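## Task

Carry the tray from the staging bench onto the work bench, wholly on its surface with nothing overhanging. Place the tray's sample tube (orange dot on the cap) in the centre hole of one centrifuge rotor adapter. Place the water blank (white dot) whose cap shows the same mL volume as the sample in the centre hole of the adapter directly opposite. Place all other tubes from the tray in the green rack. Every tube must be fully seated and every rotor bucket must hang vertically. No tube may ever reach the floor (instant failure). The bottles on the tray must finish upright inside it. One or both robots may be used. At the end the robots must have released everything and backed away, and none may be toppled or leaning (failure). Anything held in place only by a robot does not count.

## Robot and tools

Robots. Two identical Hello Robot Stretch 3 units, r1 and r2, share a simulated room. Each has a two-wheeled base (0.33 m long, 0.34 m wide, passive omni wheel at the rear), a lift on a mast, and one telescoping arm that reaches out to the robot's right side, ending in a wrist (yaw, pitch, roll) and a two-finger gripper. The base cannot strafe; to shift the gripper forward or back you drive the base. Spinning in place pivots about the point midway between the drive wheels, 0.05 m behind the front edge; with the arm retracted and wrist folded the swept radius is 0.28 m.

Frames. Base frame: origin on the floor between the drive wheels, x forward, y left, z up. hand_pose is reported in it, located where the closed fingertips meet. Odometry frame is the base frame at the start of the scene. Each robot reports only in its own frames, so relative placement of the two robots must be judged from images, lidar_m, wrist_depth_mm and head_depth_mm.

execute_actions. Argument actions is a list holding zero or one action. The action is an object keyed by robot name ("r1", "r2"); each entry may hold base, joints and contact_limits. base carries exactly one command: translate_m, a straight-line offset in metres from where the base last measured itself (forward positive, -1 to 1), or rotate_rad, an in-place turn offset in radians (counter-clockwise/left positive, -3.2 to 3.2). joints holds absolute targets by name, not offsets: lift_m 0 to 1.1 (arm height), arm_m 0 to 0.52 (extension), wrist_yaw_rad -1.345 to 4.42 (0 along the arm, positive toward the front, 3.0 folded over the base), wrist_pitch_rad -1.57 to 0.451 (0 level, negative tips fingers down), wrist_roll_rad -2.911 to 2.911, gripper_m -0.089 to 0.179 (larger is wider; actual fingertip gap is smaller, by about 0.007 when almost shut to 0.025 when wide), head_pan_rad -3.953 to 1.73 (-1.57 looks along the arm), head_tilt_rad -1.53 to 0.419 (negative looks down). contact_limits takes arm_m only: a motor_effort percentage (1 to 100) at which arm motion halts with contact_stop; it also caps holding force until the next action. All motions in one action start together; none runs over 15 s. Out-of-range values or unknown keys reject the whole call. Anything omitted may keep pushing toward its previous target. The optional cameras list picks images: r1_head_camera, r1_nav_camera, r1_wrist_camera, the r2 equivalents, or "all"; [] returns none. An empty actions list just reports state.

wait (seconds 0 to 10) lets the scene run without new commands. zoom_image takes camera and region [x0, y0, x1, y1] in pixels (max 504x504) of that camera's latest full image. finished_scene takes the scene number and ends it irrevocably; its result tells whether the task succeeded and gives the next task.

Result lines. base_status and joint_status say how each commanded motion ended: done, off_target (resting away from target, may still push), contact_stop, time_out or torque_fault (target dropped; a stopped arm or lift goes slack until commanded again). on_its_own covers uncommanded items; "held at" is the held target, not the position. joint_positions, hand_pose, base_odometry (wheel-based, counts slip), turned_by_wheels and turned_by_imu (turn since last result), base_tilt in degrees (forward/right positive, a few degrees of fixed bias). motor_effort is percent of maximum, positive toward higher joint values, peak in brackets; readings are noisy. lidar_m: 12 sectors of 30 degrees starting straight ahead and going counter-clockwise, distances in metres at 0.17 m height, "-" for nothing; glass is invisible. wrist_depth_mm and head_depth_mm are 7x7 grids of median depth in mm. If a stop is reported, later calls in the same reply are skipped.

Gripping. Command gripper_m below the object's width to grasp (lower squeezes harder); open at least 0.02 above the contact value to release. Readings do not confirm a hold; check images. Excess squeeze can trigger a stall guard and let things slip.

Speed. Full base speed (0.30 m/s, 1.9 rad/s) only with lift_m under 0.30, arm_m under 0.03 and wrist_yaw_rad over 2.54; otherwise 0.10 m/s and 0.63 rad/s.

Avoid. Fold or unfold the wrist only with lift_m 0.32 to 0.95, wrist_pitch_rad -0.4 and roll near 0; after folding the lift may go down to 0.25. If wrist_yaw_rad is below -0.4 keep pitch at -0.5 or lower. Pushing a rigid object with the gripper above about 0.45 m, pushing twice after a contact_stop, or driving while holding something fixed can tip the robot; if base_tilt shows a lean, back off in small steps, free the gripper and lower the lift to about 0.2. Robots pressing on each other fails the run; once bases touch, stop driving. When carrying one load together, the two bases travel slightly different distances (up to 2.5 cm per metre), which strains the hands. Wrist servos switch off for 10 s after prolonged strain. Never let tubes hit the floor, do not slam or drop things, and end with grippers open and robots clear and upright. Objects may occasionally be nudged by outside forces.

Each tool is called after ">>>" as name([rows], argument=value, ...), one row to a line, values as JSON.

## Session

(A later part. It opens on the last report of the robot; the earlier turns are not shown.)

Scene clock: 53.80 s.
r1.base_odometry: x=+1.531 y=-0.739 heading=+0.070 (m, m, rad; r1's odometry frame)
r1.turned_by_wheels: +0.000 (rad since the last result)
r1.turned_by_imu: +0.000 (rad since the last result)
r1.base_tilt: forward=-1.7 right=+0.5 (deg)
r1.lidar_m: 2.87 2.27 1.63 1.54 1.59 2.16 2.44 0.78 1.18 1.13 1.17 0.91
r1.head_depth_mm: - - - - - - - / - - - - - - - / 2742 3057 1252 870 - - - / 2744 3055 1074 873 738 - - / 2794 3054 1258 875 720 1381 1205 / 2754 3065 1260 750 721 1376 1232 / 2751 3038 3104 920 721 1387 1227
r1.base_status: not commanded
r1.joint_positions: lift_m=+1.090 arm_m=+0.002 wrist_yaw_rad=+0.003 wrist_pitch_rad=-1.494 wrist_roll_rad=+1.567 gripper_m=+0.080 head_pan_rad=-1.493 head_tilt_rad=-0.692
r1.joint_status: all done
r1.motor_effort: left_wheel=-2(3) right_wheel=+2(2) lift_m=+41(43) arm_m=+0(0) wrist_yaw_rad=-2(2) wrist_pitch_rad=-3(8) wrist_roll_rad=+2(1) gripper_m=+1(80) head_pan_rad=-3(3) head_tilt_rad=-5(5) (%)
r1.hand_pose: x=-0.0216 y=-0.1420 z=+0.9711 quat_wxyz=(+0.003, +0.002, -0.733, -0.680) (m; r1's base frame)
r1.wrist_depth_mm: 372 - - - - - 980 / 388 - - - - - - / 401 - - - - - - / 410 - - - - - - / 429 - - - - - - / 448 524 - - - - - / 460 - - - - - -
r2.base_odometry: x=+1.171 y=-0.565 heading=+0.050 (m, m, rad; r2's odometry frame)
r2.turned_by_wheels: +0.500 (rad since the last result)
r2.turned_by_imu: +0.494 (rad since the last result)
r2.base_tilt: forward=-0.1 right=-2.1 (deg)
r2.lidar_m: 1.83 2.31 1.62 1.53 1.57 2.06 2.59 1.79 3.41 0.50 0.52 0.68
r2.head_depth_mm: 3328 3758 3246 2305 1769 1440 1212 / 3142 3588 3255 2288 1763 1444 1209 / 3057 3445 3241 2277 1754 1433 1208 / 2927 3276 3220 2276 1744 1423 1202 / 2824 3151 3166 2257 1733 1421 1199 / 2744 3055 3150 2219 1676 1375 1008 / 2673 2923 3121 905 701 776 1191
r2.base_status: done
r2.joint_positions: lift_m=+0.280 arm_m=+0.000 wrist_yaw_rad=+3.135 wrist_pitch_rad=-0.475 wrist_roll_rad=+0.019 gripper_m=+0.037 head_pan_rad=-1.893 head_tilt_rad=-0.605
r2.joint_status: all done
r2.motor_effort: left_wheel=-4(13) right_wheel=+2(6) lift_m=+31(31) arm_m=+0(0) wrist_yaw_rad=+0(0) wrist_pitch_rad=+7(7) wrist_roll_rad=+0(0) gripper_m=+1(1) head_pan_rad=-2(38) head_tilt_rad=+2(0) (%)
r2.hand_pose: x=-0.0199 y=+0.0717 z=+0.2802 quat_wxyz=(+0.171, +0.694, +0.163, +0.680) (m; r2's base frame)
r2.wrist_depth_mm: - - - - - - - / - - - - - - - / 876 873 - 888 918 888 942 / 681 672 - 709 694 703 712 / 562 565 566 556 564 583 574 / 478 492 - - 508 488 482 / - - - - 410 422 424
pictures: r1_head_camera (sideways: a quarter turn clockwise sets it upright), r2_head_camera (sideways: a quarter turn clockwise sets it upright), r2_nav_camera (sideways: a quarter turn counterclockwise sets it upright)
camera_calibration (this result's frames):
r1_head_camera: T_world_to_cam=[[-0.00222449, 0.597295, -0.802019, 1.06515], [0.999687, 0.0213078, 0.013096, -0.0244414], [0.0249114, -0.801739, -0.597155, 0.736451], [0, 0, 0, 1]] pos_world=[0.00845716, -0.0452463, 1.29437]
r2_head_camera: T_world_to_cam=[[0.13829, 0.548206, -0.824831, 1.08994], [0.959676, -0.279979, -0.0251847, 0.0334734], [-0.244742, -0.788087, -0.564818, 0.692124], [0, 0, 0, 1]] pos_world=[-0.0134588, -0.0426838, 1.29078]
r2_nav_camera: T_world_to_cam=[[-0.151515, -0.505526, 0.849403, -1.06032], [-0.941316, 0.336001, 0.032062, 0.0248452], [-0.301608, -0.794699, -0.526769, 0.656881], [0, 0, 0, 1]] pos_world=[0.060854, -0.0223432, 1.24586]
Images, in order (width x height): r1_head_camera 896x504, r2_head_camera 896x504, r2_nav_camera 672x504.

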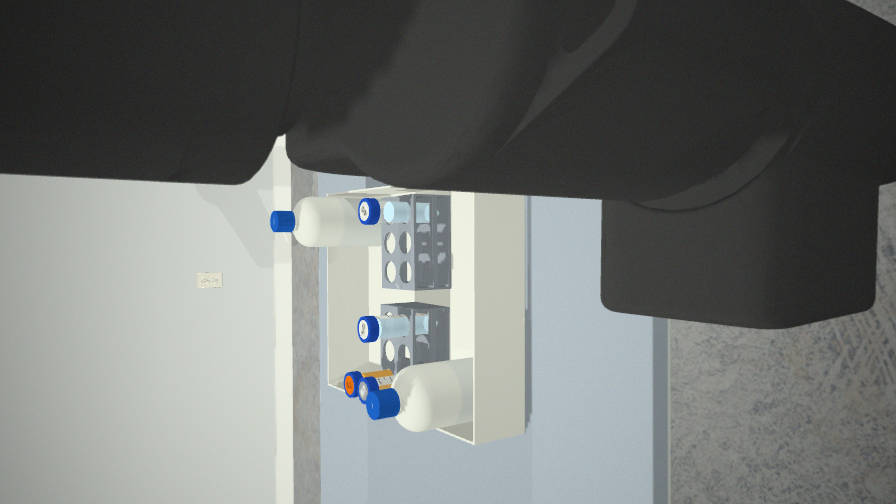

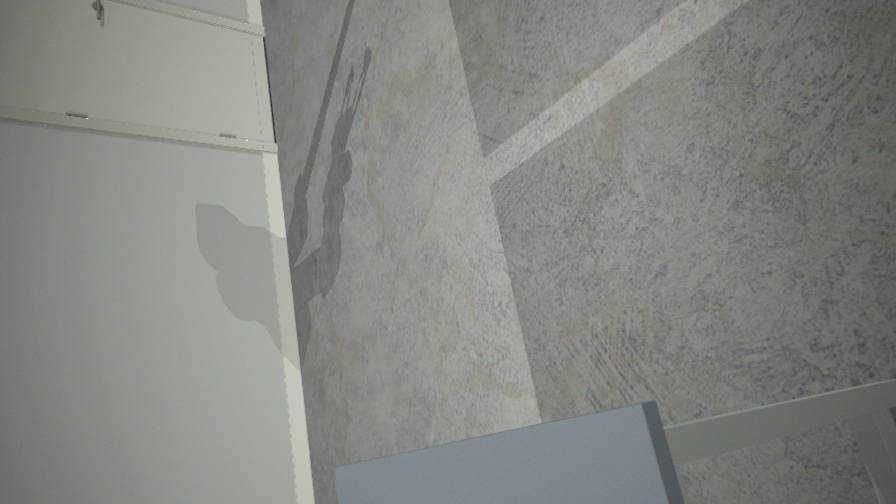

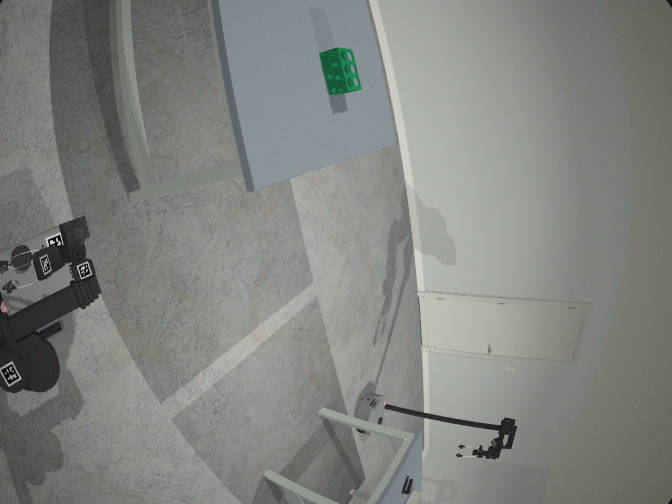

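>>> execute_actions([
  {"r2":{"base":{"rotate_rad":0.03}},"r1":{"joints":{"arm_m":0.4}}},
], cameras=[])

>>> execute_actions([
  {"r2":{"base":{"translate_m":-1}}},
], cameras=[])

>>> execute_actions([
  {"r2":{"base":{"translate_m":-0.6},"joints":{"head_pan_rad":-2.1,"head_tilt_rad":-0.7}}},
], cameras=["r1_wrist_camera","r2_head_camera","r2_nav_camera"])

Scene clock: 68.17 s.
r1.base_odometry: x=+1.531 y=-0.739 heading=+0.070 (m, m, rad; r1's odometry frame)
r1.turned_by_wheels: +0.000 (rad since the last result)
r1.turned_by_imu: -0.001 (rad since the last result)
r1.base_tilt: forward=-1.6 right=+0.6 (deg)
r1.lidar_m: 2.87 2.27 1.63 1.54 1.59 2.17 2.45 0.79 1.18 1.13 1.17 0.91
r1.head_depth_mm: 2792 3034 1234 903 713 1358 1219 / - 3013 1241 908 712 1371 1220 / - - 1190 872 714 1373 1220 / 2767 2995 1076 872 718 1365 1223 / 2769 3070 1258 876 719 1374 1226 / 2776 3045 1256 751 720 1381 1221 / 2757 3058 3071 915 722 1380 1232
r1.base_status: not commanded
r1.joint_positions: lift_m=+1.090 arm_m=+0.400 wrist_yaw_rad=+0.001 wrist_pitch_rad=-1.495 wrist_roll_rad=+1.568 gripper_m=+0.080 head_pan_rad=-1.493 head_tilt_rad=-0.692
r1.joint_status: all done
r1.motor_effort: left_wheel=-3(2) right_wheel=+1(1) lift_m=+41(41) arm_m=+5(5) wrist_yaw_rad=-1(2) wrist_pitch_rad=-3(3) wrist_roll_rad=+1(2) gripper_m=+1(0) head_pan_rad=-3(2) head_tilt_rad=-6(4) (%)
r1.hand_pose: x=-0.0215 y=-0.5397 z=+0.9711 quat_wxyz=(+0.002, +0.001, -0.733, -0.680) (m; r1's base frame)
r1.wrist_depth_mm: 372 363 353 341 333 997 952 / 385 373 359 351 344 - 995 / 395 378 367 362 358 - - / 316 391 383 374 371 - - / 382 403 394 385 387 - - / 436 387 412 402 393 - - / 382 432 379 413 - - -
r2.base_odometry: x=+1.171 y=-0.565 heading=+0.080 (m, m, rad; r2's odometry frame)
r2.turned_by_wheels: +0.030 (rad since the last result)
r2.turned_by_imu: +0.029 (rad since the last result)
r2.base_tilt: forward=-0.1 right=-2.0 (deg)
r2.lidar_m: 2.01 2.24 1.61 1.53 1.58 2.11 2.25 1.80 3.38 0.50 0.52 0.70
r2.head_depth_mm: 3206 3667 3290 2309 1777 1445 1216 / 3089 3498 3252 2286 1758 1430 1213 / 3012 3377 3226 2277 1753 1430 1208 / 2913 3254 3193 2257 1740 1422 1201 / 2809 3151 3183 2239 1731 1418 1198 / 2746 3002 3129 2249 1632 1336 1007 / 2669 2948 3093 905 704 1305 1193
r2.base_status: done
r2.joint_positions: lift_m=+0.280 arm_m=+0.000 wrist_yaw_rad=+3.135 wrist_pitch_rad=-0.475 wrist_roll_rad=+0.019 gripper_m=+0.037 head_pan_rad=-1.893 head_tilt_rad=-0.605
r2.joint_status: not commanded
r2.motor_effort: left_wheel=-4(14) right_wheel=+2(6) lift_m=+31(31) arm_m=+0(0) wrist_yaw_rad=+0(0) wrist_pitch_rad=+7(7) wrist_roll_rad=+0(0) gripper_m=+0(1) head_pan_rad=-2(2) head_tilt_rad=+1(3) (%)
r2.hand_pose: x=-0.0199 y=+0.0717 z=+0.2802 quat_wxyz=(+0.171, +0.694, +0.163, +0.680) (m; r2's base frame)
r2.wrist_depth_mm: - - - - - - - / - - - - - - - / 840 860 - 885 877 906 909 / 682 690 - 687 692 716 705 / 554 559 567 571 569 577 594 / 476 488 - - 497 482 494 / - - - - 413 421 427
pictures: none
No camera images: the call's "cameras" was empty. Leave "cameras" out to get every camera's image.

Scene clock: 73.10 s.
r1.base_odometry: x=+1.531 y=-0.739 heading=+0.070 (m, m, rad; r1's odometry frame)
r1.turned_by_wheels: +0.000 (rad since the last result)
r1.turned_by_imu: -0.001 (rad since the last result)
r1.base_tilt: forward=-1.7 right=+0.6 (deg)
r1.lidar_m: 2.87 2.27 1.63 1.54 1.59 2.17 2.45 0.78 1.18 1.13 1.17 0.91
r1.head_depth_mm: 2793 3051 1235 904 713 1366 1222 / - 3003 1241 906 714 1367 1223 / - - 1183 874 716 1361 1223 / 2791 2982 1080 874 718 1380 1226 / 2774 3032 1252 877 719 1374 1226 / 2788 3080 1257 752 719 1376 1227 / 2758 3045 3075 919 721 1377 1230
r1.base_status: not commanded
r1.joint_positions: lift_m=+1.090 arm_m=+0.400 wrist_yaw_rad=+0.001 wrist_pitch_rad=-1.495 wrist_roll_rad=+1.568 gripper_m=+0.080 head_pan_rad=-1.493 head_tilt_rad=-0.692
r1.joint_status: not commanded
r1.motor_effort: left_wheel=-3(3) right_wheel=+2(1) lift_m=+41(41) arm_m=+5(5) wrist_yaw_rad=-1(0) wrist_pitch_rad=-3(3) wrist_roll_rad=+1(1) gripper_m=+1(1) head_pan_rad=-2(3) head_tilt_rad=-5(6) (%)
r1.hand_pose: x=-0.0215 y=-0.5397 z=+0.9711 quat_wxyz=(+0.002, +0.001, -0.733, -0.680) (m; r1's base frame)
r1.wrist_depth_mm: 373 363 351 340 337 - 969 / 382 374 361 351 344 - - / 395 385 372 361 355 - - / 318 388 382 374 375 - - / 386 399 391 388 384 - - / 437 387 412 402 397 - - / 382 433 377 421 - - -
r2.base_odometry: x=+0.174 y=-0.645 heading=+0.080 (m, m, rad; r2's odometry frame)
r2.turned_by_wheels: +0.000 (rad since the last result)
r2.turned_by_imu: +0.000 (rad since the last result)
r2.base_tilt: forward=-0.2 right=-2.0 (deg)
r2.lidar_m: 1.87 2.20 1.57 1.50 1.54 2.07 4.23 0.90 1.38 3.25 1.54 1.13
r2.head_depth_mm: 3202 3639 1339 2130 1778 1402 1214 / 3169 3545 1464 2123 1755 1446 1214 / 3036 3435 3223 2271 1749 1431 1208 / 2942 3275 3190 2242 1748 1415 1201 / 2825 3163 3155 2257 1739 1419 1206 / 2747 3045 3158 2237 1730 1410 1196 / 2660 2954 3103 2215 1725 1413 1191
r2.base_status: done
r2.joint_positions: lift_m=+0.280 arm_m=+0.000 wrist_yaw_rad=+3.135 wrist_pitch_rad=-0.475 wrist_roll_rad=+0.019 gripper_m=+0.037 head_pan_rad=-1.893 head_tilt_rad=-0.605
r2.joint_status: not commanded
r2.motor_effort: left_wheel=-3(17) right_wheel=+1(4) lift_m=+31(31) arm_m=+0(1) wrist_yaw_rad=+0(0) wrist_pitch_rad=+7(7) wrist_roll_rad=+0(1) gripper_m=+1(1) head_pan_rad=-2(3) head_tilt_rad=+1(1) (%)
r2.hand_pose: x=-0.0199 y=+0.0717 z=+0.2802 quat_wxyz=(+0.171, +0.694, +0.163, +0.680) (m; r2's base frame)
r2.wrist_depth_mm: - - - - - - - / - - - - - - - / 881 858 - 881 870 916 890 / 688 691 - 696 698 694 698 / 568 566 559 570 570 587 572 / 469 492 - - 502 479 482 / - - - - 404 424 421
pictures: none
No camera images: the call's "cameras" was empty. Leave "cameras" out to get every camera's image.

Scene clock: 76.73 s.
r1.base_odometry: x=+1.531 y=-0.739 heading=+0.070 (m, m, rad; r1's odometry frame)
r1.turned_by_wheels: +0.000 (rad since the last result)
r1.turned_by_imu: +0.000 (rad since the last result)
r1.base_tilt: forward=-1.8 right=+0.6 (deg)
r1.lidar_m: 2.87 2.27 1.63 1.54 1.59 2.17 2.45 0.78 1.18 1.13 1.17 0.91
r1.head_depth_mm: 2784 3045 1232 905 714 1364 1216 / - 3009 1242 907 714 1367 1224 / - - 1183 870 714 1363 1227 / 2778 2992 1072 867 716 1368 1228 / 2751 3023 1249 877 717 1372 1226 / 2773 3072 1266 753 719 1376 1228 / 2751 3063 3058 917 720 1381 1231
r1.base_status: not commanded
r1.joint_positions: lift_m=+1.090 arm_m=+0.400 wrist_yaw_rad=+0.001 wrist_pitch_rad=-1.495 wrist_roll_rad=+1.568 gripper_m=+0.080 head_pan_rad=-1.493 head_tilt_rad=-0.692
r1.joint_status: not commanded
r1.motor_effort: left_wheel=-3(3) right_wheel=+1(1) lift_m=+41(41) arm_m=+5(5) wrist_yaw_rad=-1(1) wrist_pitch_rad=-3(3) wrist_roll_rad=+1(1) gripper_m=-1(1) head_pan_rad=-2(3) head_tilt_rad=-4(6) (%)
r1.hand_pose: x=-0.0215 y=-0.5397 z=+0.9711 quat_wxyz=(+0.002, +0.001, -0.733, -0.680) (m; r1's base frame)
r1.wrist_depth_mm: 369 360 352 343 336 999 993 / 383 371 364 353 346 - 981 / 396 382 367 364 355 - - / 317 387 382 374 372 - - / 386 405 394 385 388 - - / 438 388 410 401 396 - - / 379 433 375 416 - - -
r2.base_odometry: x=-0.424 y=-0.693 heading=+0.080 (m, m, rad; r2's odometry frame)
r2.turned_by_wheels: +0.000 (rad since the last result)
r2.turned_by_imu: +0.000 (rad since the last result)
r2.base_tilt: forward=-0.1 right=-2.1 (deg)
r2.lidar_m: 1.94 2.17 1.55 1.48 1.53 2.04 3.63 0.81 0.57 0.56 3.37 1.69
r2.head_depth_mm: 3956 1640 1071 1911 1547 1367 1169 / 3751 1345 1043 1827 1624 1363 1169 / 3442 3713 1092 901 1630 1325 1168 / 3212 3591 1080 847 1611 1291 1165 / 3106 3372 1066 814 1572 1258 1158 / 2874 3216 1071 808 864 1309 1158 / 2750 3095 1061 1400 1601 1336 1154
r2.base_status: done
r2.joint_positions: lift_m=+0.280 arm_m=+0.000 wrist_yaw_rad=+3.135 wrist_pitch_rad=-0.475 wrist_roll_rad=+0.019 gripper_m=+0.037 head_pan_rad=-2.093 head_tilt_rad=-0.691
r2.joint_status: all done
r2.motor_effort: left_wheel=-3(17) right_wheel=+2(4) lift_m=+30(31) arm_m=+0(0) wrist_yaw_rad=+1(1) wrist_pitch_rad=+7(7) wrist_roll_rad=+0(1) gripper_m=+1(1) head_pan_rad=-3(17) head_tilt_rad=-3(12) (%)
r2.hand_pose: x=-0.0199 y=+0.0717 z=+0.2802 quat_wxyz=(+0.171, +0.694, +0.163, +0.680) (m; r2's base frame)
r2.wrist_depth_mm: - - - - - - - / - - - - - - - / 855 863 - 875 914 882 895 / 689 698 - 688 693 686 703 / 567 572 573 566 581 577 573 / 478 488 - - 504 489 486 / - - - - 408 417 416
pictures: r1_wrist_camera, r2_head_camera (sideways: a quarter turn clockwise sets it upright), r2_nav_camera (sideways: a quarter turn counterclockwise sets it upright)
camera_calibration (this result's frames):
r1_wrist_camera: T_world_to_cam=[[-0.0464726, 0.994842, -0.090167, 0.619888], [0.978856, 0.0633535, 0.194491, -0.108382], [0.1992, -0.0792221, -0.976751, 1.07393], [0, 0, 0, 1]] pos_world=[-0.0790291, -0.524745, 1.12594]
r2_head_camera: T_world_to_cam=[[0.279008, 0.569706, -0.773039, 1.02156], [0.885869, -0.463424, -0.0217985, 0.0295126], [-0.370663, -0.678729, -0.633984, 0.78287], [0, 0, 0, 1]] pos_world=[-0.0209864, -0.0369559, 1.28668]
r2_nav_camera: T_world_to_cam=[[-0.28461, -0.527207, 0.800656, -0.995948], [-0.857144, 0.513971, 0.0337433, 0.0221467], [-0.429304, -0.676674, -0.598173, 0.750557], [0, 0, 0, 1]] pos_world=[0.0577424, -0.028571, 1.24563]
Images, in order (width x height): r1_wrist_camera 644x364, r2_head_camera 896x504, r2_nav_camera 672x504.

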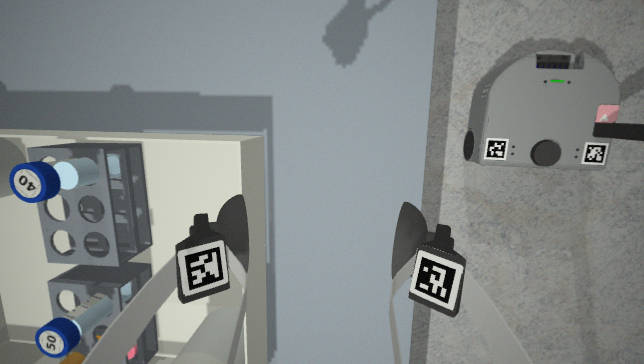

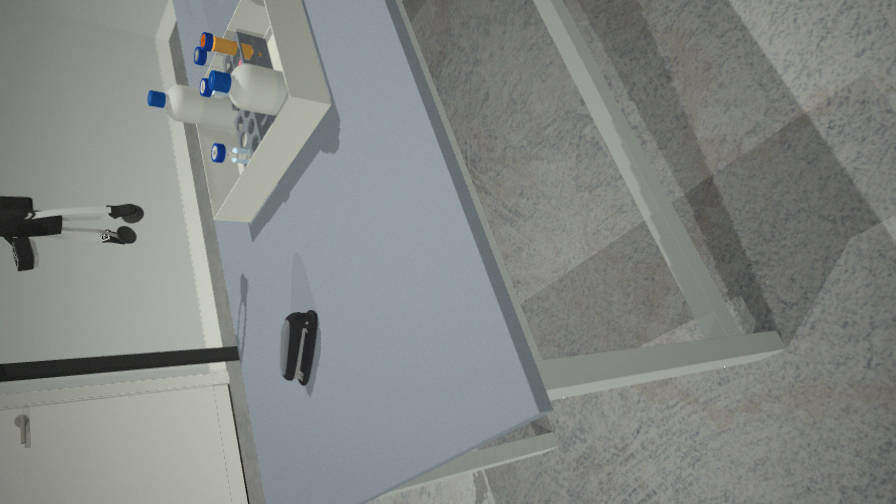

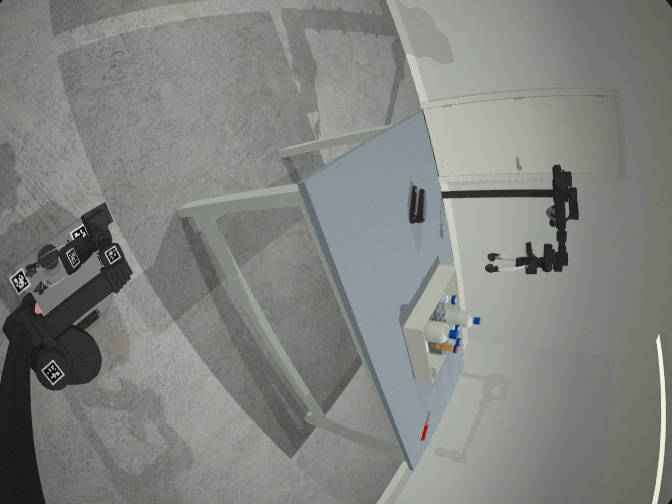

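>>> execute_actions([
  {"r2":{"base":{"rotate_rad":0.2}},"r1":{"base":{"translate_m":0.11},"joints":{"arm_m":0.475}}},
], cameras=[])

>>> execute_actions([
  {"r2":{"base":{"translate_m":-0.87}}},
], cameras=[])

>>> execute_actions([
  {"r2":{"base":{"rotate_rad":-0.165},"joints":{"lift_m":0.93,"wrist_pitch_rad":-0.4,"head_pan_rad":-1.5}}},
], cameras=[])

>>> execute_actions([
  {"r2":{"joints":{"wrist_yaw_rad":1.3}}},
], cameras=[])

>>> execute_actions([
  {"r2":{"joints":{"lift_m":1.09,"wrist_yaw_rad":0,"wrist_pitch_rad":-1.5,"wrist_roll_rad":1.57,"gripper_m":0.08,"arm_m":0.4}},"r1":{"joints":{"lift_m":1.0}}},
], cameras=["r1_wrist_camera","r2_wrist_camera","r1_head_camera","r2_head_camera"])

Scene clock: 102.53 s.
r1.base_odometry: x=+1.641 y=-0.731 heading=+0.070 (m, m, rad; r1's odometry frame)
r1.turned_by_wheels: +0.000 (rad since the last result)
r1.turned_by_imu: -0.001 (rad since the last result)
r1.base_tilt: forward=-1.7 right=+0.8 (deg)
r1.lidar_m: 2.75 2.27 1.63 1.54 1.59 2.17 2.56 0.87 1.18 1.13 1.16 0.82
r1.head_depth_mm: 2786 3043 1240 902 713 1373 1219 / 2719 2970 1181 868 715 1361 1221 / - - 1029 874 715 1368 1223 / 2739 3099 1252 872 718 1373 1225 / 2749 3055 1257 757 719 1372 1236 / 2770 3079 3040 918 719 1374 1230 / 2798 3058 3034 918 720 1376 1234
r1.base_status: done
r1.joint_positions: lift_m=+1.090 arm_m=+0.475 wrist_yaw_rad=+0.001 wrist_pitch_rad=-1.495 wrist_roll_rad=+1.568 gripper_m=+0.080 head_pan_rad=-1.493 head_tilt_rad=-0.692
r1.joint_status: all done
r1.motor_effort: left_wheel=-3(5) right_wheel=+1(5) lift_m=+42(41) arm_m=+5(4) wrist_yaw_rad=-1(1) wrist_pitch_rad=-3(3) wrist_roll_rad=+1(1) gripper_m=+0(0) head_pan_rad=-3(3) head_tilt_rad=-5(6) (%)
r1.hand_pose: x=-0.0215 y=-0.6146 z=+0.9711 quat_wxyz=(+0.002, +0.001, -0.733, -0.680) (m; r1's base frame)
r1.wrist_depth_mm: 334 299 345 337 334 328 971 / 351 312 358 350 344 333 - / 393 321 369 355 353 343 - / 405 340 382 373 365 - - / 419 313 393 382 378 - - / 407 348 276 334 398 - - / 462 447 256 407 402 - -
r2.base_odometry: x=-0.424 y=-0.693 heading=+0.280 (m, m, rad; r2's odometry frame)
r2.turned_by_wheels: +0.200 (rad since the last result)
r2.turned_by_imu: +0.197 (rad since the last result)
r2.base_tilt: forward=-0.1 right=-2.0 (deg)
r2.lidar_m: 3.56 1.82 1.49 1.48 1.64 2.57 1.35 0.68 0.56 3.25 1.99 1.69
r2.head_depth_mm: 3231 3615 1061 893 1632 1329 1165 / 3223 3513 1095 854 1628 1294 1168 / 3020 3362 1083 821 1626 1292 1164 / 2979 3329 1079 816 1528 1260 1161 / 2885 3248 1071 844 1525 1318 1159 / 2737 3120 2302 1923 1603 1348 1153 / 2720 3060 2614 1981 1594 1343 1148
r2.base_status: done
r2.joint_positions: lift_m=+0.280 arm_m=+0.000 wrist_yaw_rad=+3.135 wrist_pitch_rad=-0.475 wrist_roll_rad=+0.019 gripper_m=+0.037 head_pan_rad=-2.093 head_tilt_rad=-0.692
r2.joint_status: not commanded
r2.motor_effort: left_wheel=-4(15) right_wheel=+1(6) lift_m=+31(31) arm_m=-1(1) wrist_yaw_rad=+0(0) wrist_pitch_rad=+7(7) wrist_roll_rad=+0(1) gripper_m=+1(1) head_pan_rad=-2(2) head_tilt_rad=-4(5) (%)
r2.hand_pose: x=-0.0199 y=+0.0717 z=+0.2802 quat_wxyz=(+0.171, +0.694, +0.163, +0.680) (m; r2's base frame)
r2.wrist_depth_mm: - - - - - - - / - - - - - - - / 853 906 - 873 874 913 890 / 673 691 - 694 703 700 701 / 549 566 571 561 570 570 583 / 477 489 - - 502 473 489 / - - - - 409 417 422
pictures: none
No camera images: the call's "cameras" was empty. Leave "cameras" out to get every camera's image.

Scene clock: 107.13 s.
r1.base_odometry: x=+1.641 y=-0.731 heading=+0.070 (m, m, rad; r1's odometry frame)
r1.turned_by_wheels: +0.000 (rad since the last result)
r1.turned_by_imu: +0.000 (rad since the last result)
r1.base_tilt: forward=-1.5 right=+0.7 (deg)
r1.lidar_m: 2.75 2.27 1.63 1.54 1.59 2.17 2.55 0.87 1.18 1.13 1.17 0.82
r1.head_depth_mm: 2763 3066 1238 905 713 1366 1227 / 2707 2989 1181 866 715 1372 1221 / - - 1035 870 717 1375 1227 / 2693 1665 1246 871 717 1375 1221 / 2738 3047 1254 758 720 1373 1230 / 2770 3039 3095 917 720 1376 1232 / 2723 3034 3082 918 721 1382 1235
r1.base_status: not commanded
r1.joint_positions: lift_m=+1.090 arm_m=+0.475 wrist_yaw_rad=+0.001 wrist_pitch_rad=-1.495 wrist_roll_rad=+1.568 gripper_m=+0.080 head_pan_rad=-1.493 head_tilt_rad=-0.692
r1.joint_status: not commanded
r1.motor_effort: left_wheel=-3(2) right_wheel=+1(1) lift_m=+41(41) arm_m=+4(5) wrist_yaw_rad=+0(1) wrist_pitch_rad=-3(3) wrist_roll_rad=+1(1) gripper_m=+0(0) head_pan_rad=-3(2) head_tilt_rad=-6(5) (%)
r1.hand_pose: x=-0.0215 y=-0.6146 z=+0.9711 quat_wxyz=(+0.002, +0.001, -0.733, -0.680) (m; r1's base frame)
r1.wrist_depth_mm: 340 301 346 334 331 327 982 / 353 314 357 349 343 334 - / 396 323 369 361 354 345 - / 404 339 383 372 362 - - / 416 315 386 380 376 - - / 407 349 275 335 395 - - / 462 442 255 411 404 - -
r2.base_odometry: x=-1.260 y=-0.933 heading=+0.280 (m, m, rad; r2's odometry frame)
r2.turned_by_wheels: +0.000 (rad since the last result)
r2.turned_by_imu: +0.000 (rad since the last result)
r2.base_tilt: forward=-0.1 right=-2.1 (deg)
r2.lidar_m: 3.91 2.01 1.64 1.63 1.80 2.81 2.79 0.51 0.41 0.41 0.45 0.71
r2.head_depth_mm: 3212 3569 1101 828 1504 1300 1173 / 3048 3452 1094 826 703 1360 1167 / 2998 3361 1088 819 679 1348 1142 / 2884 3256 1079 819 657 1352 1118 / 2758 3107 1031 741 653 1314 1110 / 2671 2983 898 801 650 1281 1115 / 2505 2781 970 776 649 1246 1154
r2.base_status: done
r2.joint_positions: lift_m=+0.280 arm_m=+0.000 wrist_yaw_rad=+3.135 wrist_pitch_rad=-0.475 wrist_roll_rad=+0.019 gripper_m=+0.037 head_pan_rad=-2.093 head_tilt_rad=-0.692
r2.joint_status: not commanded
r2.motor_effort: left_wheel=-4(17) right_wheel=+1(5) lift_m=+31(31) arm_m=-1(0) wrist_yaw_rad=+0(1) wrist_pitch_rad=+7(7) wrist_roll_rad=+0(0) gripper_m=+1(1) head_pan_rad=-3(2) head_tilt_rad=-5(3) (%)
r2.hand_pose: x=-0.0199 y=+0.0717 z=+0.2802 quat_wxyz=(+0.171, +0.694, +0.163, +0.680) (m; r2's base frame)
r2.wrist_depth_mm: - - - - - - - / - - - - - - - / 849 852 - 898 881 920 895 / 669 685 - 676 691 720 715 / 561 555 565 564 564 590 581 / 469 489 - - 501 486 485 / - - - - 402 421 428
pictures: none
No camera images: the call's "cameras" was empty. Leave "cameras" out to get every camera's image.

Scene clock: 113.87 s.
r1.base_odometry: x=+1.641 y=-0.731 heading=+0.070 (m, m, rad; r1's odometry frame)
r1.turned_by_wheels: +0.000 (rad since the last result)
r1.turned_by_imu: -0.001 (rad since the last result)
r1.base_tilt: forward=-1.6 right=+0.5 (deg)
r1.lidar_m: 2.75 2.27 1.63 1.54 1.60 2.16 2.56 0.87 1.18 1.13 1.16 0.82
r1.head_depth_mm: 2801 3056 1232 904 714 1363 1220 / 2696 2961 1180 868 714 1362 1225 / - - 1032 872 715 1371 1228 / 1385 2996 1253 873 718 1373 1230 / 2691 3064 1252 757 720 1367 1231 / 2755 3062 3062 916 721 1373 1228 / 2769 3045 3062 914 720 1379 1230
r1.base_status: not commanded
r1.joint_positions: lift_m=+1.090 arm_m=+0.475 wrist_yaw_rad=+0.001 wrist_pitch_rad=-1.495 wrist_roll_rad=+1.568 gripper_m=+0.080 head_pan_rad=-1.493 head_tilt_rad=-0.692
r1.joint_status: not commanded
r1.motor_effort: left_wheel=-3(2) right_wheel=+1(2) lift_m=+41(41) arm_m=+5(5) wrist_yaw_rad=-1(0) wrist_pitch_rad=-3(3) wrist_roll_rad=+1(1) gripper_m=+0(1) head_pan_rad=-2(3) head_tilt_rad=-6(5) (%)
r1.hand_pose: x=-0.0215 y=-0.6146 z=+0.9711 quat_wxyz=(+0.002, +0.001, -0.733, -0.680) (m; r1's base frame)
r1.wrist_depth_mm: 335 301 347 339 333 326 980 / 349 309 360 347 342 334 - / 394 321 371 359 353 345 - / 407 339 380 371 362 - - / 422 313 391 385 375 - - / 407 352 275 334 393 - - / 465 443 257 408 402 - -
r2.base_odometry: x=-1.260 y=-0.933 heading=+0.115 (m, m, rad; r2's odometry frame)
r2.turned_by_wheels: -0.165 (rad since the last result)
r2.turned_by_imu: -0.163 (rad since the last result)
r2.base_tilt: forward=+0.0 right=-1.9 (deg)
r2.lidar_m: 2.49 2.30 1.69 1.63 1.69 2.32 2.79 0.58 0.43 0.41 0.43 0.59
r2.head_depth_mm: 2667 2949 1102 829 - - 1018 / 2653 3021 904 811 701 - 1124 / 801 2882 999 813 688 - - / 2672 3044 1000 733 685 - 1096 / 2751 3082 1070 736 673 - 1096 / 2764 3135 1068 805 651 1357 1112 / 2787 3152 1058 802 648 1334 1110
r2.base_status: done
r2.joint_positions: lift_m=+0.930 arm_m=+0.000 wrist_yaw_rad=+3.135 wrist_pitch_rad=-0.421 wrist_roll_rad=+0.019 gripper_m=+0.037 head_pan_rad=-1.507 head_tilt_rad=-0.692
r2.joint_status: all done
r2.motor_effort: left_wheel=+3(12) right_wheel=-2(6) lift_m=+46(47) arm_m=-1(1) wrist_yaw_rad=+0(0) wrist_pitch_rad=+12(14) wrist_roll_rad=+1(1) gripper_m=+1(1) head_pan_rad=+3(31) head_tilt_rad=-3(3) (%)
r2.hand_pose: x=-0.0199 y=+0.0790 z=+0.9419 quat_wxyz=(+0.151, +0.698, +0.144, +0.685) (m; r2's base frame)
r2.wrist_depth_mm: - - - - - - - / - - - - - - - / - - - - - - - / - - - - - - - / - - - - - - - / - - - - - - - / - - - - - - -
pictures: none
No camera images: the call's "cameras" was empty. Leave "cameras" out to get every camera's image.

Scene clock: 115.77 s.
r1.base_odometry: x=+1.641 y=-0.731 heading=+0.070 (m, m, rad; r1's odometry frame)
r1.turned_by_wheels: +0.000 (rad since the last result)
r1.turned_by_imu: +0.000 (rad since the last result)
r1.base_tilt: forward=-1.5 right=+0.6 (deg)
r1.lidar_m: 2.76 2.27 1.64 1.54 1.59 2.18 2.56 0.87 1.18 1.13 1.16 0.82
r1.head_depth_mm: 2777 3046 1235 907 714 1366 1225 / 2705 2964 1174 868 715 1363 1220 / - - 1034 873 716 1366 1225 / 1380 3025 1255 871 716 1370 1223 / 2695 3059 1258 759 720 1377 1228 / 2741 3080 3066 914 722 1382 1232 / 2748 3065 3096 919 722 1383 1222
r1.base_status: not commanded
r1.joint_positions: lift_m=+1.090 arm_m=+0.475 wrist_yaw_rad=+0.001 wrist_pitch_rad=-1.495 wrist_roll_rad=+1.568 gripper_m=+0.080 head_pan_rad=-1.493 head_tilt_rad=-0.692
r1.joint_status: not commanded
r1.motor_effort: left_wheel=-2(2) right_wheel=+1(1) lift_m=+41(42) arm_m=+5(5) wrist_yaw_rad=-1(1) wrist_pitch_rad=-3(3) wrist_roll_rad=+1(0) gripper_m=+0(0) head_pan_rad=-3(2) head_tilt_rad=-5(6) (%)
r1.hand_pose: x=-0.0215 y=-0.6146 z=+0.9711 quat_wxyz=(+0.002, +0.001, -0.733, -0.680) (m; r1's base frame)
r1.wrist_depth_mm: 335 300 345 340 334 328 978 / 349 313 360 348 342 336 - / 393 326 368 358 349 344 - / 406 342 381 372 361 - - / 419 311 388 380 375 - - / 407 350 275 331 396 - - / 459 443 256 413 401 - -
r2.base_odometry: x=-1.260 y=-0.933 heading=+0.115 (m, m, rad; r2's odometry frame)
r2.turned_by_wheels: +0.000 (rad since the last result)
r2.turned_by_imu: +0.000 (rad since the last result)
r2.base_tilt: forward=-0.2 right=-2.1 (deg)
r2.lidar_m: 2.49 2.30 1.68 1.63 1.69 2.32 2.79 0.58 0.43 0.41 0.43 0.59
r2.head_depth_mm: 2641 2962 1100 828 - - 1014 / 2660 2981 904 809 700 - - / 799 2863 999 813 676 - 1122 / 2640 3044 1003 734 655 1386 1106 / 2761 3078 1076 736 671 - 1115 / 2763 3124 1067 807 689 - 1117 / 2786 3155 1058 806 649 1308 1109
r2.base_status: not commanded
r2.joint_positions: lift_m=+0.930 arm_m=+0.000 wrist_yaw_rad=+1.302 wrist_pitch_rad=-0.421 wrist_roll_rad=+0.019 gripper_m=+0.037 head_pan_rad=-1.507 head_tilt_rad=-0.692
r2.joint_status: all done
r2.motor_effort: left_wheel=+3(3) right_wheel=-3(2) lift_m=+45(45) arm_m=+0(0) wrist_yaw_rad=-2(1) wrist_pitch_rad=+12(12) wrist_roll_rad=+1(0) gripper_m=+1(1) head_pan_rad=+4(3) head_tilt_rad=-3(3) (%)
r2.hand_pose: x=+0.1946 y=-0.2047 z=+0.9419 quat_wxyz=(+0.635, +0.539, -0.466, +0.296) (m; r2's base frame)
r2.wrist_depth_mm: - - - - - - - / - - - - - - - / - - - - 744 753 733 / - - - - 562 556 561 / - - - - 472 448 453 / - - - - 388 374 377 / - - - - - 325 323
pictures: none
No camera images: the call's "cameras" was empty. Leave "cameras" out to get every camera's image.

Scene clock: 119.90 s.
r1.base_odometry: x=+1.641 y=-0.731 heading=+0.070 (m, m, rad; r1's odometry frame)
r1.turned_by_wheels: +0.000 (rad since the last result)
r1.turned_by_imu: +0.000 (rad since the last result)
r1.base_tilt: forward=-1.6 right=+0.6 (deg)
r1.lidar_m: 2.76 2.27 1.63 1.54 1.59 2.17 2.55 0.87 1.18 1.13 1.16 0.82
r1.head_depth_mm: 2697 - 1231 904 713 1367 1222 / 2724 3190 1178 869 713 1377 1223 / 2653 - 1004 868 715 1368 1229 / 883 2982 1077 871 717 1369 1225 / 2732 3054 1251 758 717 1369 1227 / 2750 3060 3072 917 721 1370 1230 / 2770 3076 3052 920 720 1373 1231
r1.base_status: not commanded
r1.joint_positions: lift_m=+1.000 arm_m=+0.475 wrist_yaw_rad=+0.001 wrist_pitch_rad=-1.495 wrist_roll_rad=+1.568 gripper_m=+0.080 head_pan_rad=-1.493 head_tilt_rad=-0.692
r1.joint_status: all done
r1.motor_effort: left_wheel=-2(3) right_wheel=+1(1) lift_m=+28(35) arm_m=+5(5) wrist_yaw_rad=+0(1) wrist_pitch_rad=-3(3) wrist_roll_rad=+1(1) gripper_m=+1(0) head_pan_rad=-2(3) head_tilt_rad=-6(7) (%)
r1.hand_pose: x=-0.0215 y=-0.6146 z=+0.8816 quat_wxyz=(+0.002, +0.001, -0.733, -0.680) (m; r1's base frame)
r1.wrist_depth_mm: 209 255 263 254 250 242 889 / 223 272 268 262 256 249 - / 232 278 279 269 265 259 - / 289 293 288 280 274 267 968 / 248 277 297 291 282 277 - / 220 289 269 298 298 285 - / 263 296 205 306 303 305 -
r2.base_odometry: x=-1.260 y=-0.933 heading=+0.115 (m, m, rad; r2's odometry frame)
r2.turned_by_wheels: +0.000 (rad since the last result)
r2.turned_by_imu: +0.000 (rad since the last result)
r2.base_tilt: forward=+0.0 right=-2.1 (deg)
r2.lidar_m: 2.48 2.30 1.69 1.63 1.69 2.32 2.79 0.58 0.43 0.41 0.43 0.59
r2.head_depth_mm: 2709 2996 1099 828 663 1294 1109 / - 3091 903 811 659 1300 1120 / 764 - 990 741 658 1293 1120 / 2697 3035 999 736 655 1315 1117 / 2722 3067 1071 735 653 1311 1113 / 2776 3125 1071 809 650 1336 1107 / 2792 3195 1054 806 649 1338 1109
r2.base_status: not commanded
r2.joint_positions: lift_m=+1.090 arm_m=+0.400 wrist_yaw_rad=+0.000 wrist_pitch_rad=-1.492 wrist_roll_rad=+1.567 gripper_m=+0.080 head_pan_rad=-1.507 head_tilt_rad=-0.692
r2.joint_status: all done
r2.motor_effort: left_wheel=+3(4) right_wheel=-3(3) lift_m=+46(47) arm_m=+4(3) wrist_yaw_rad=+1(2) wrist_pitch_rad=-4(10) wrist_roll_rad=+1(0) gripper_m=+1(82) head_pan_rad=+4(3) head_tilt_rad=-4(4) (%)
r2.hand_pose: x=-0.0215 y=-0.5404 z=+0.9711 quat_wxyz=(+0.002, +0.001, -0.734, -0.679) (m; r2's base frame)
r2.wrist_depth_mm: 360 351 349 345 346 - - / 255 325 356 351 347 - - / 339 336 363 354 355 353 - / 316 371 376 372 366 - - / 386 351 376 372 374 - - / 387 356 303 375 379 - - / 306 335 246 388 383 - -
pictures: r1_head_camera (sideways: a quarter turn clockwise sets it upright), r1_wrist_camera, r2_head_camera (sideways: a quarter turn clockwise sets it upright), r2_wrist_camera
camera_calibration (this result's frames):
r1_head_camera: T_world_to_cam=[[-0.00209504, 0.597295, -0.802019, 1.06515], [0.999692, 0.0210911, 0.013096, -0.0244414], [0.0247376, -0.801744, -0.597155, 0.736452], [0, 0, 0, 1]] pos_world=[0.00844735, -0.0452468, 1.29437]
r1_wrist_camera: T_world_to_cam=[[-0.0464723, 0.994856, -0.0900118, 0.686266], [0.978856, 0.0633228, 0.194501, -0.0862495], [0.1992, -0.0790697, -0.976764, 0.980659], [0, 0, 0, 1]] pos_world=[-0.0790291, -0.599734, 1.03642]
r2_head_camera: T_world_to_cam=[[-0.0826251, 0.629482, -0.77261, 1.02321], [0.99436, 0.103797, -0.0217713, 0.0288154], [0.0664901, -0.770051, -0.634508, 0.780886], [0, 0, 0, 1]] pos_world=[0.00396864, -0.0457594, 1.28665]
r2_wrist_camera: T_world_to_cam=[[0.0044513, 0.998519, -0.0542292, 0.593147], [0.991701, 0.00256014, 0.128541, -0.062084], [0.12849, -0.0543514, -0.99022, 1.09404], [0, 0, 0, 1]] pos_world=[-0.0816441, -0.532647, 1.12348]
Images, in order (width x height): r1_head_camera 896x504, r1_wrist_camera 644x364, r2_head_camera 896x504, r2_wrist_camera 644x364.

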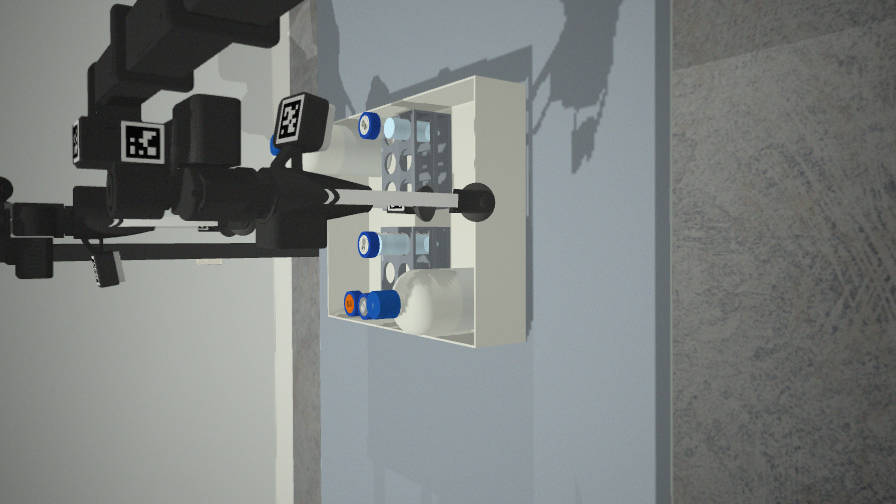

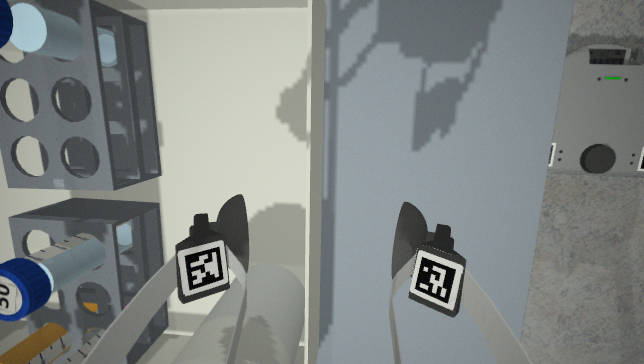

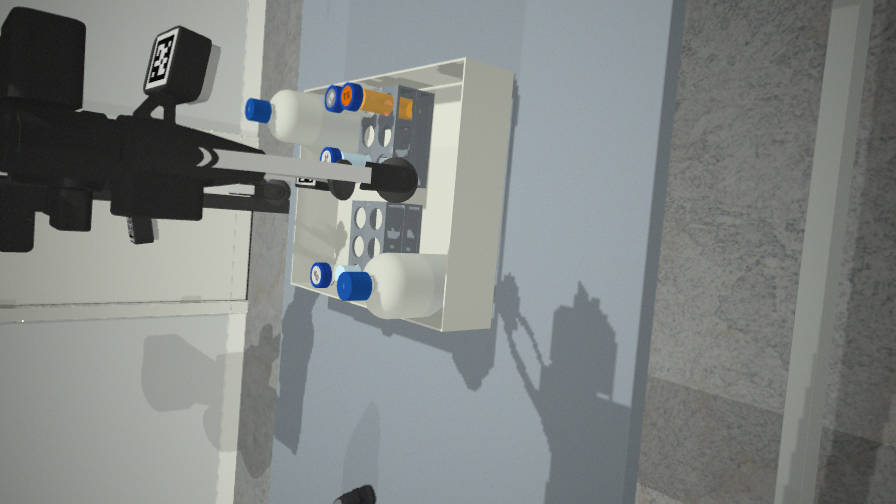

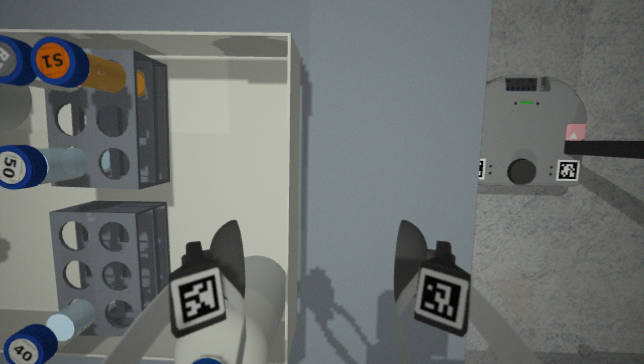

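>>> execute_actions([
  {"r2":{"joints":{"arm_m":0.428}},"r1":{"joints":{"arm_m":0.478,"lift_m":0.93}}},
], cameras=[])

>>> execute_actions([
  {"r2":{"joints":{"lift_m":0.93}}},
], cameras=["r1_wrist_camera","r2_wrist_camera","r1_head_camera"])

Scene clock: 126.53 s.
r1.base_odometry: x=+1.641 y=-0.731 heading=+0.070 (m, m, rad; r1's odometry frame)
r1.turned_by_wheels: +0.000 (rad since the last result)
r1.turned_by_imu: +0.000 (rad since the last result)
r1.base_tilt: forward=-1.7 right=+0.9 (deg)
r1.lidar_m: 2.75 2.26 1.63 1.54 1.59 2.17 2.56 0.87 1.18 1.13 1.17 0.82
r1.head_depth_mm: 2745 2982 - 872 712 1363 1221 / 2737 2946 1179 867 715 1363 1224 / 2680 2943 - 870 717 1372 1226 / 859 2951 1698 871 717 1377 1226 / 2769 3050 1255 757 719 1369 1225 / 2762 3086 3069 916 720 1381 1225 / 2771 3076 3067 916 723 1378 1225
r1.base_status: not commanded
r1.joint_positions: lift_m=+0.930 arm_m=+0.478 wrist_yaw_rad=+0.001 wrist_pitch_rad=-1.495 wrist_roll_rad=+1.568 gripper_m=+0.080 head_pan_rad=-1.493 head_tilt_rad=-0.692
r1.joint_status: all done
r1.motor_effort: left_wheel=-2(2) right_wheel=+1(1) lift_m=+29(28) arm_m=+5(5) wrist_yaw_rad=+0(1) wrist_pitch_rad=-3(3) wrist_roll_rad=+1(1) gripper_m=+0(0) head_pan_rad=-3(2) head_tilt_rad=-6(5) (%)
r1.hand_pose: x=-0.0215 y=-0.6176 z=+0.8116 quat_wxyz=(+0.002, +0.001, -0.733, -0.680) (m; r1's base frame)
r1.wrist_depth_mm: 200 200 195 189 186 182 176 / 205 206 201 195 192 187 182 / 211 215 207 201 198 192 188 / 198 220 213 208 204 198 194 / 221 230 220 214 211 205 202 / 208 236 230 223 221 211 210 / 222 247 204 230 226 219 973
r2.base_odometry: x=-1.260 y=-0.933 heading=+0.115 (m, m, rad; r2's odometry frame)
r2.turned_by_wheels: +0.000 (rad since the last result)
r2.turned_by_imu: +0.000 (rad since the last result)
r2.base_tilt: forward=-0.1 right=-2.1 (deg)
r2.lidar_m: 2.49 2.29 1.69 1.63 1.69 2.33 2.79 0.58 0.43 0.41 0.43 0.59
r2.head_depth_mm: 2695 3008 1099 829 664 1301 1109 / 2746 3072 904 809 662 1297 1124 / 1057 - 980 811 659 1296 1118 / 1315 2993 1000 734 656 1318 1112 / 2720 3103 1074 736 653 1315 1109 / 2760 3120 1064 809 650 1337 1110 / 2806 3172 1060 804 649 1341 1106
r2.base_status: not commanded
r2.joint_positions: lift_m=+1.090 arm_m=+0.428 wrist_yaw_rad=+0.000 wrist_pitch_rad=-1.492 wrist_roll_rad=+1.567 gripper_m=+0.080 head_pan_rad=-1.507 head_tilt_rad=-0.692
r2.joint_status: all done
r2.motor_effort: left_wheel=+4(3) right_wheel=-2(3) lift_m=+46(46) arm_m=+4(5) wrist_yaw_rad=+0(0) wrist_pitch_rad=-4(4) wrist_roll_rad=+1(2) gripper_m=+1(1) head_pan_rad=+3(3) head_tilt_rad=-3(2) (%)
r2.hand_pose: x=-0.0215 y=-0.5684 z=+0.9711 quat_wxyz=(+0.002, +0.001, -0.734, -0.679) (m; r2's base frame)
r2.wrist_depth_mm: 357 349 351 345 342 340 - / 272 298 355 352 351 344 - / 361 310 358 358 359 353 - / 336 346 370 359 365 362 - / 382 323 378 376 372 - - / 397 327 302 377 384 - - / 321 332 249 386 382 - -
pictures: none
No camera images: the call's "cameras" was empty. Leave "cameras" out to get every camera's image.

Scene clock: 128.83 s.
r1.base_odometry: x=+1.641 y=-0.731 heading=+0.070 (m, m, rad; r1's odometry frame)
r1.turned_by_wheels: +0.000 (rad since the last result)
r1.turned_by_imu: +0.000 (rad since the last result)
r1.base_tilt: forward=-1.5 right=+0.6 (deg)
r1.lidar_m: 2.76 2.27 1.63 1.54 1.59 2.17 2.55 0.87 1.18 1.13 1.16 0.82
r1.head_depth_mm: 2733 2996 - 870 712 1363 1225 / 2758 2961 1174 870 714 1369 1219 / 2755 2935 - 869 714 1367 1230 / 1377 946 1249 872 717 1369 1224 / 2640 3036 1247 756 718 1376 1224 / 2763 3034 3073 916 722 1375 1236 / 2781 3091 3080 916 721 1375 1231
r1.base_status: not commanded
r1.joint_positions: lift_m=+0.930 arm_m=+0.478 wrist_yaw_rad=+0.001 wrist_pitch_rad=-1.495 wrist_roll_rad=+1.568 gripper_m=+0.080 head_pan_rad=-1.493 head_tilt_rad=-0.692
r1.joint_status: not commanded
r1.motor_effort: left_wheel=-2(3) right_wheel=+1(1) lift_m=+29(29) arm_m=+5(4) wrist_yaw_rad=-1(1) wrist_pitch_rad=-3(3) wrist_roll_rad=+1(1) gripper_m=+0(1) head_pan_rad=-2(2) head_tilt_rad=-6(4) (%)
r1.hand_pose: x=-0.0215 y=-0.6176 z=+0.8116 quat_wxyz=(+0.002, +0.001, -0.733, -0.680) (m; r1's base frame)
r1.wrist_depth_mm: 200 199 195 190 186 182 178 / 205 207 200 195 192 186 180 / 211 214 208 201 198 192 188 / 197 221 214 209 203 198 194 / 220 229 220 215 212 204 201 / 208 237 230 222 222 211 211 / 222 245 204 229 225 219 -
r2.base_odometry: x=-1.260 y=-0.933 heading=+0.115 (m, m, rad; r2's odometry frame)
r2.turned_by_wheels: +0.000 (rad since the last result)
r2.turned_by_imu: +0.000 (rad since the last result)
r2.base_tilt: forward=+0.1 right=-1.9 (deg)
r2.lidar_m: 2.50 2.30 1.68 1.63 1.69 2.33 2.79 0.58 0.43 0.41 0.43 0.59
r2.head_depth_mm: 2635 2827 1053 801 664 1301 1108 / 2644 - 905 809 661 1298 1121 / 1172 898 - 812 657 1297 1118 / 1314 2984 1001 735 657 1316 1116 / 2760 3061 1071 737 653 1317 1113 / 2791 3141 1065 808 650 1341 1112 / 2764 3148 1055 806 648 1332 1106
r2.base_status: not commanded
r2.joint_positions: lift_m=+0.930 arm_m=+0.428 wrist_yaw_rad=+0.000 wrist_pitch_rad=-1.492 wrist_roll_rad=+1.567 gripper_m=+0.080 head_pan_rad=-1.507 head_tilt_rad=-0.692
r2.joint_status: all done
r2.motor_effort: left_wheel=+3(3) right_wheel=-3(3) lift_m=+30(35) arm_m=+4(4) wrist_yaw_rad=+0(1) wrist_pitch_rad=-4(4) wrist_roll_rad=+1(2) gripper_m=+1(1) head_pan_rad=+3(4) head_tilt_rad=-3(2) (%)
r2.hand_pose: x=-0.0215 y=-0.5684 z=+0.8116 quat_wxyz=(+0.002, +0.001, -0.734, -0.679) (m; r2's base frame)
r2.wrist_depth_mm: 195 199 196 195 194 192 190 / 198 202 201 199 198 196 193 / 203 206 205 203 203 199 198 / 206 209 208 208 207 204 201 / 216 216 210 211 209 209 206 / 217 219 216 215 214 212 209 / 221 223 220 219 220 214 215
pictures: r1_head_camera (sideways: a quarter turn clockwise sets it upright), r1_wrist_camera, r2_wrist_camera
camera_calibration (this result's frames):
r1_head_camera: T_world_to_cam=[[-0.00209504, 0.597295, -0.802019, 1.06515], [0.999692, 0.0210911, 0.013096, -0.0244415], [0.0247377, -0.801744, -0.597155, 0.736452], [0, 0, 0, 1]] pos_world=[0.00844735, -0.0452468, 1.29437]
r1_wrist_camera: T_world_to_cam=[[-0.0464726, 0.994863, -0.0899332, 0.682869], [0.978856, 0.0633078, 0.194506, -0.0724591], [0.1992, -0.0789925, -0.97677, 0.912103], [0, 0, 0, 1]] pos_world=[-0.0790292, -0.602725, 0.966421]
r2_wrist_camera: T_world_to_cam=[[0.00445149, 0.998521, -0.0541825, 0.612408], [0.991701, 0.00255392, 0.128541, -0.0415097], [0.12849, -0.054305, -0.990223, 0.934574], [0, 0, 0, 1]] pos_world=[-0.0816441, -0.560644, 0.963954]
Images, in order (width x height): r1_head_camera 896x504, r1_wrist_camera 644x364, r2_wrist_camera 644x364.

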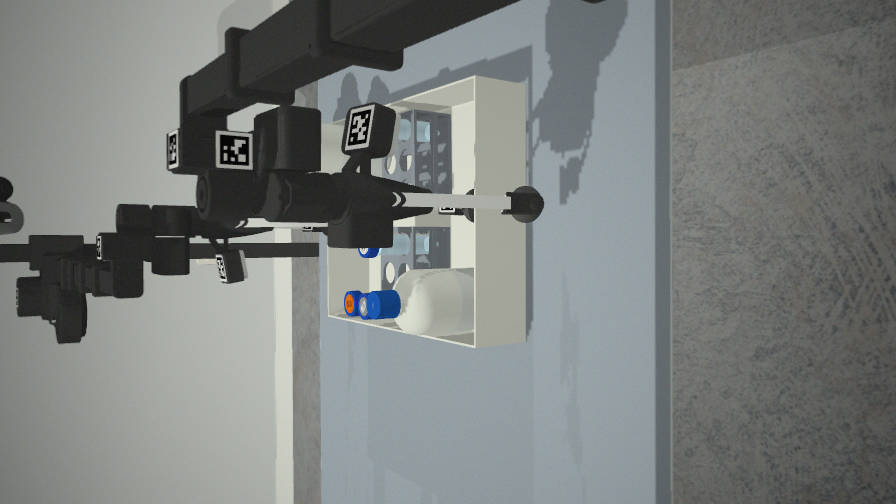

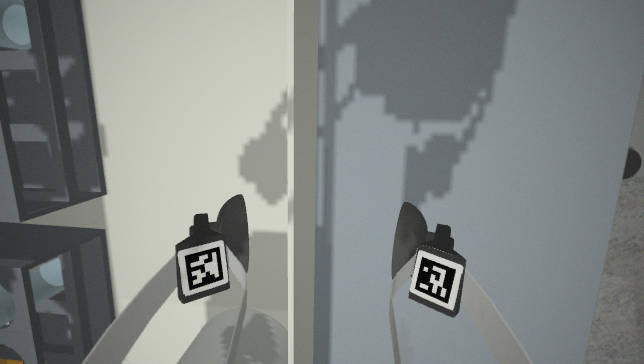

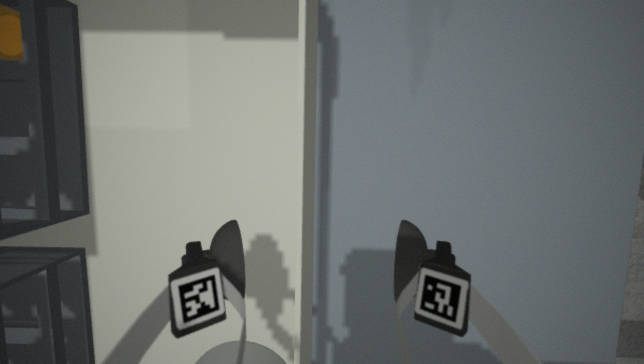

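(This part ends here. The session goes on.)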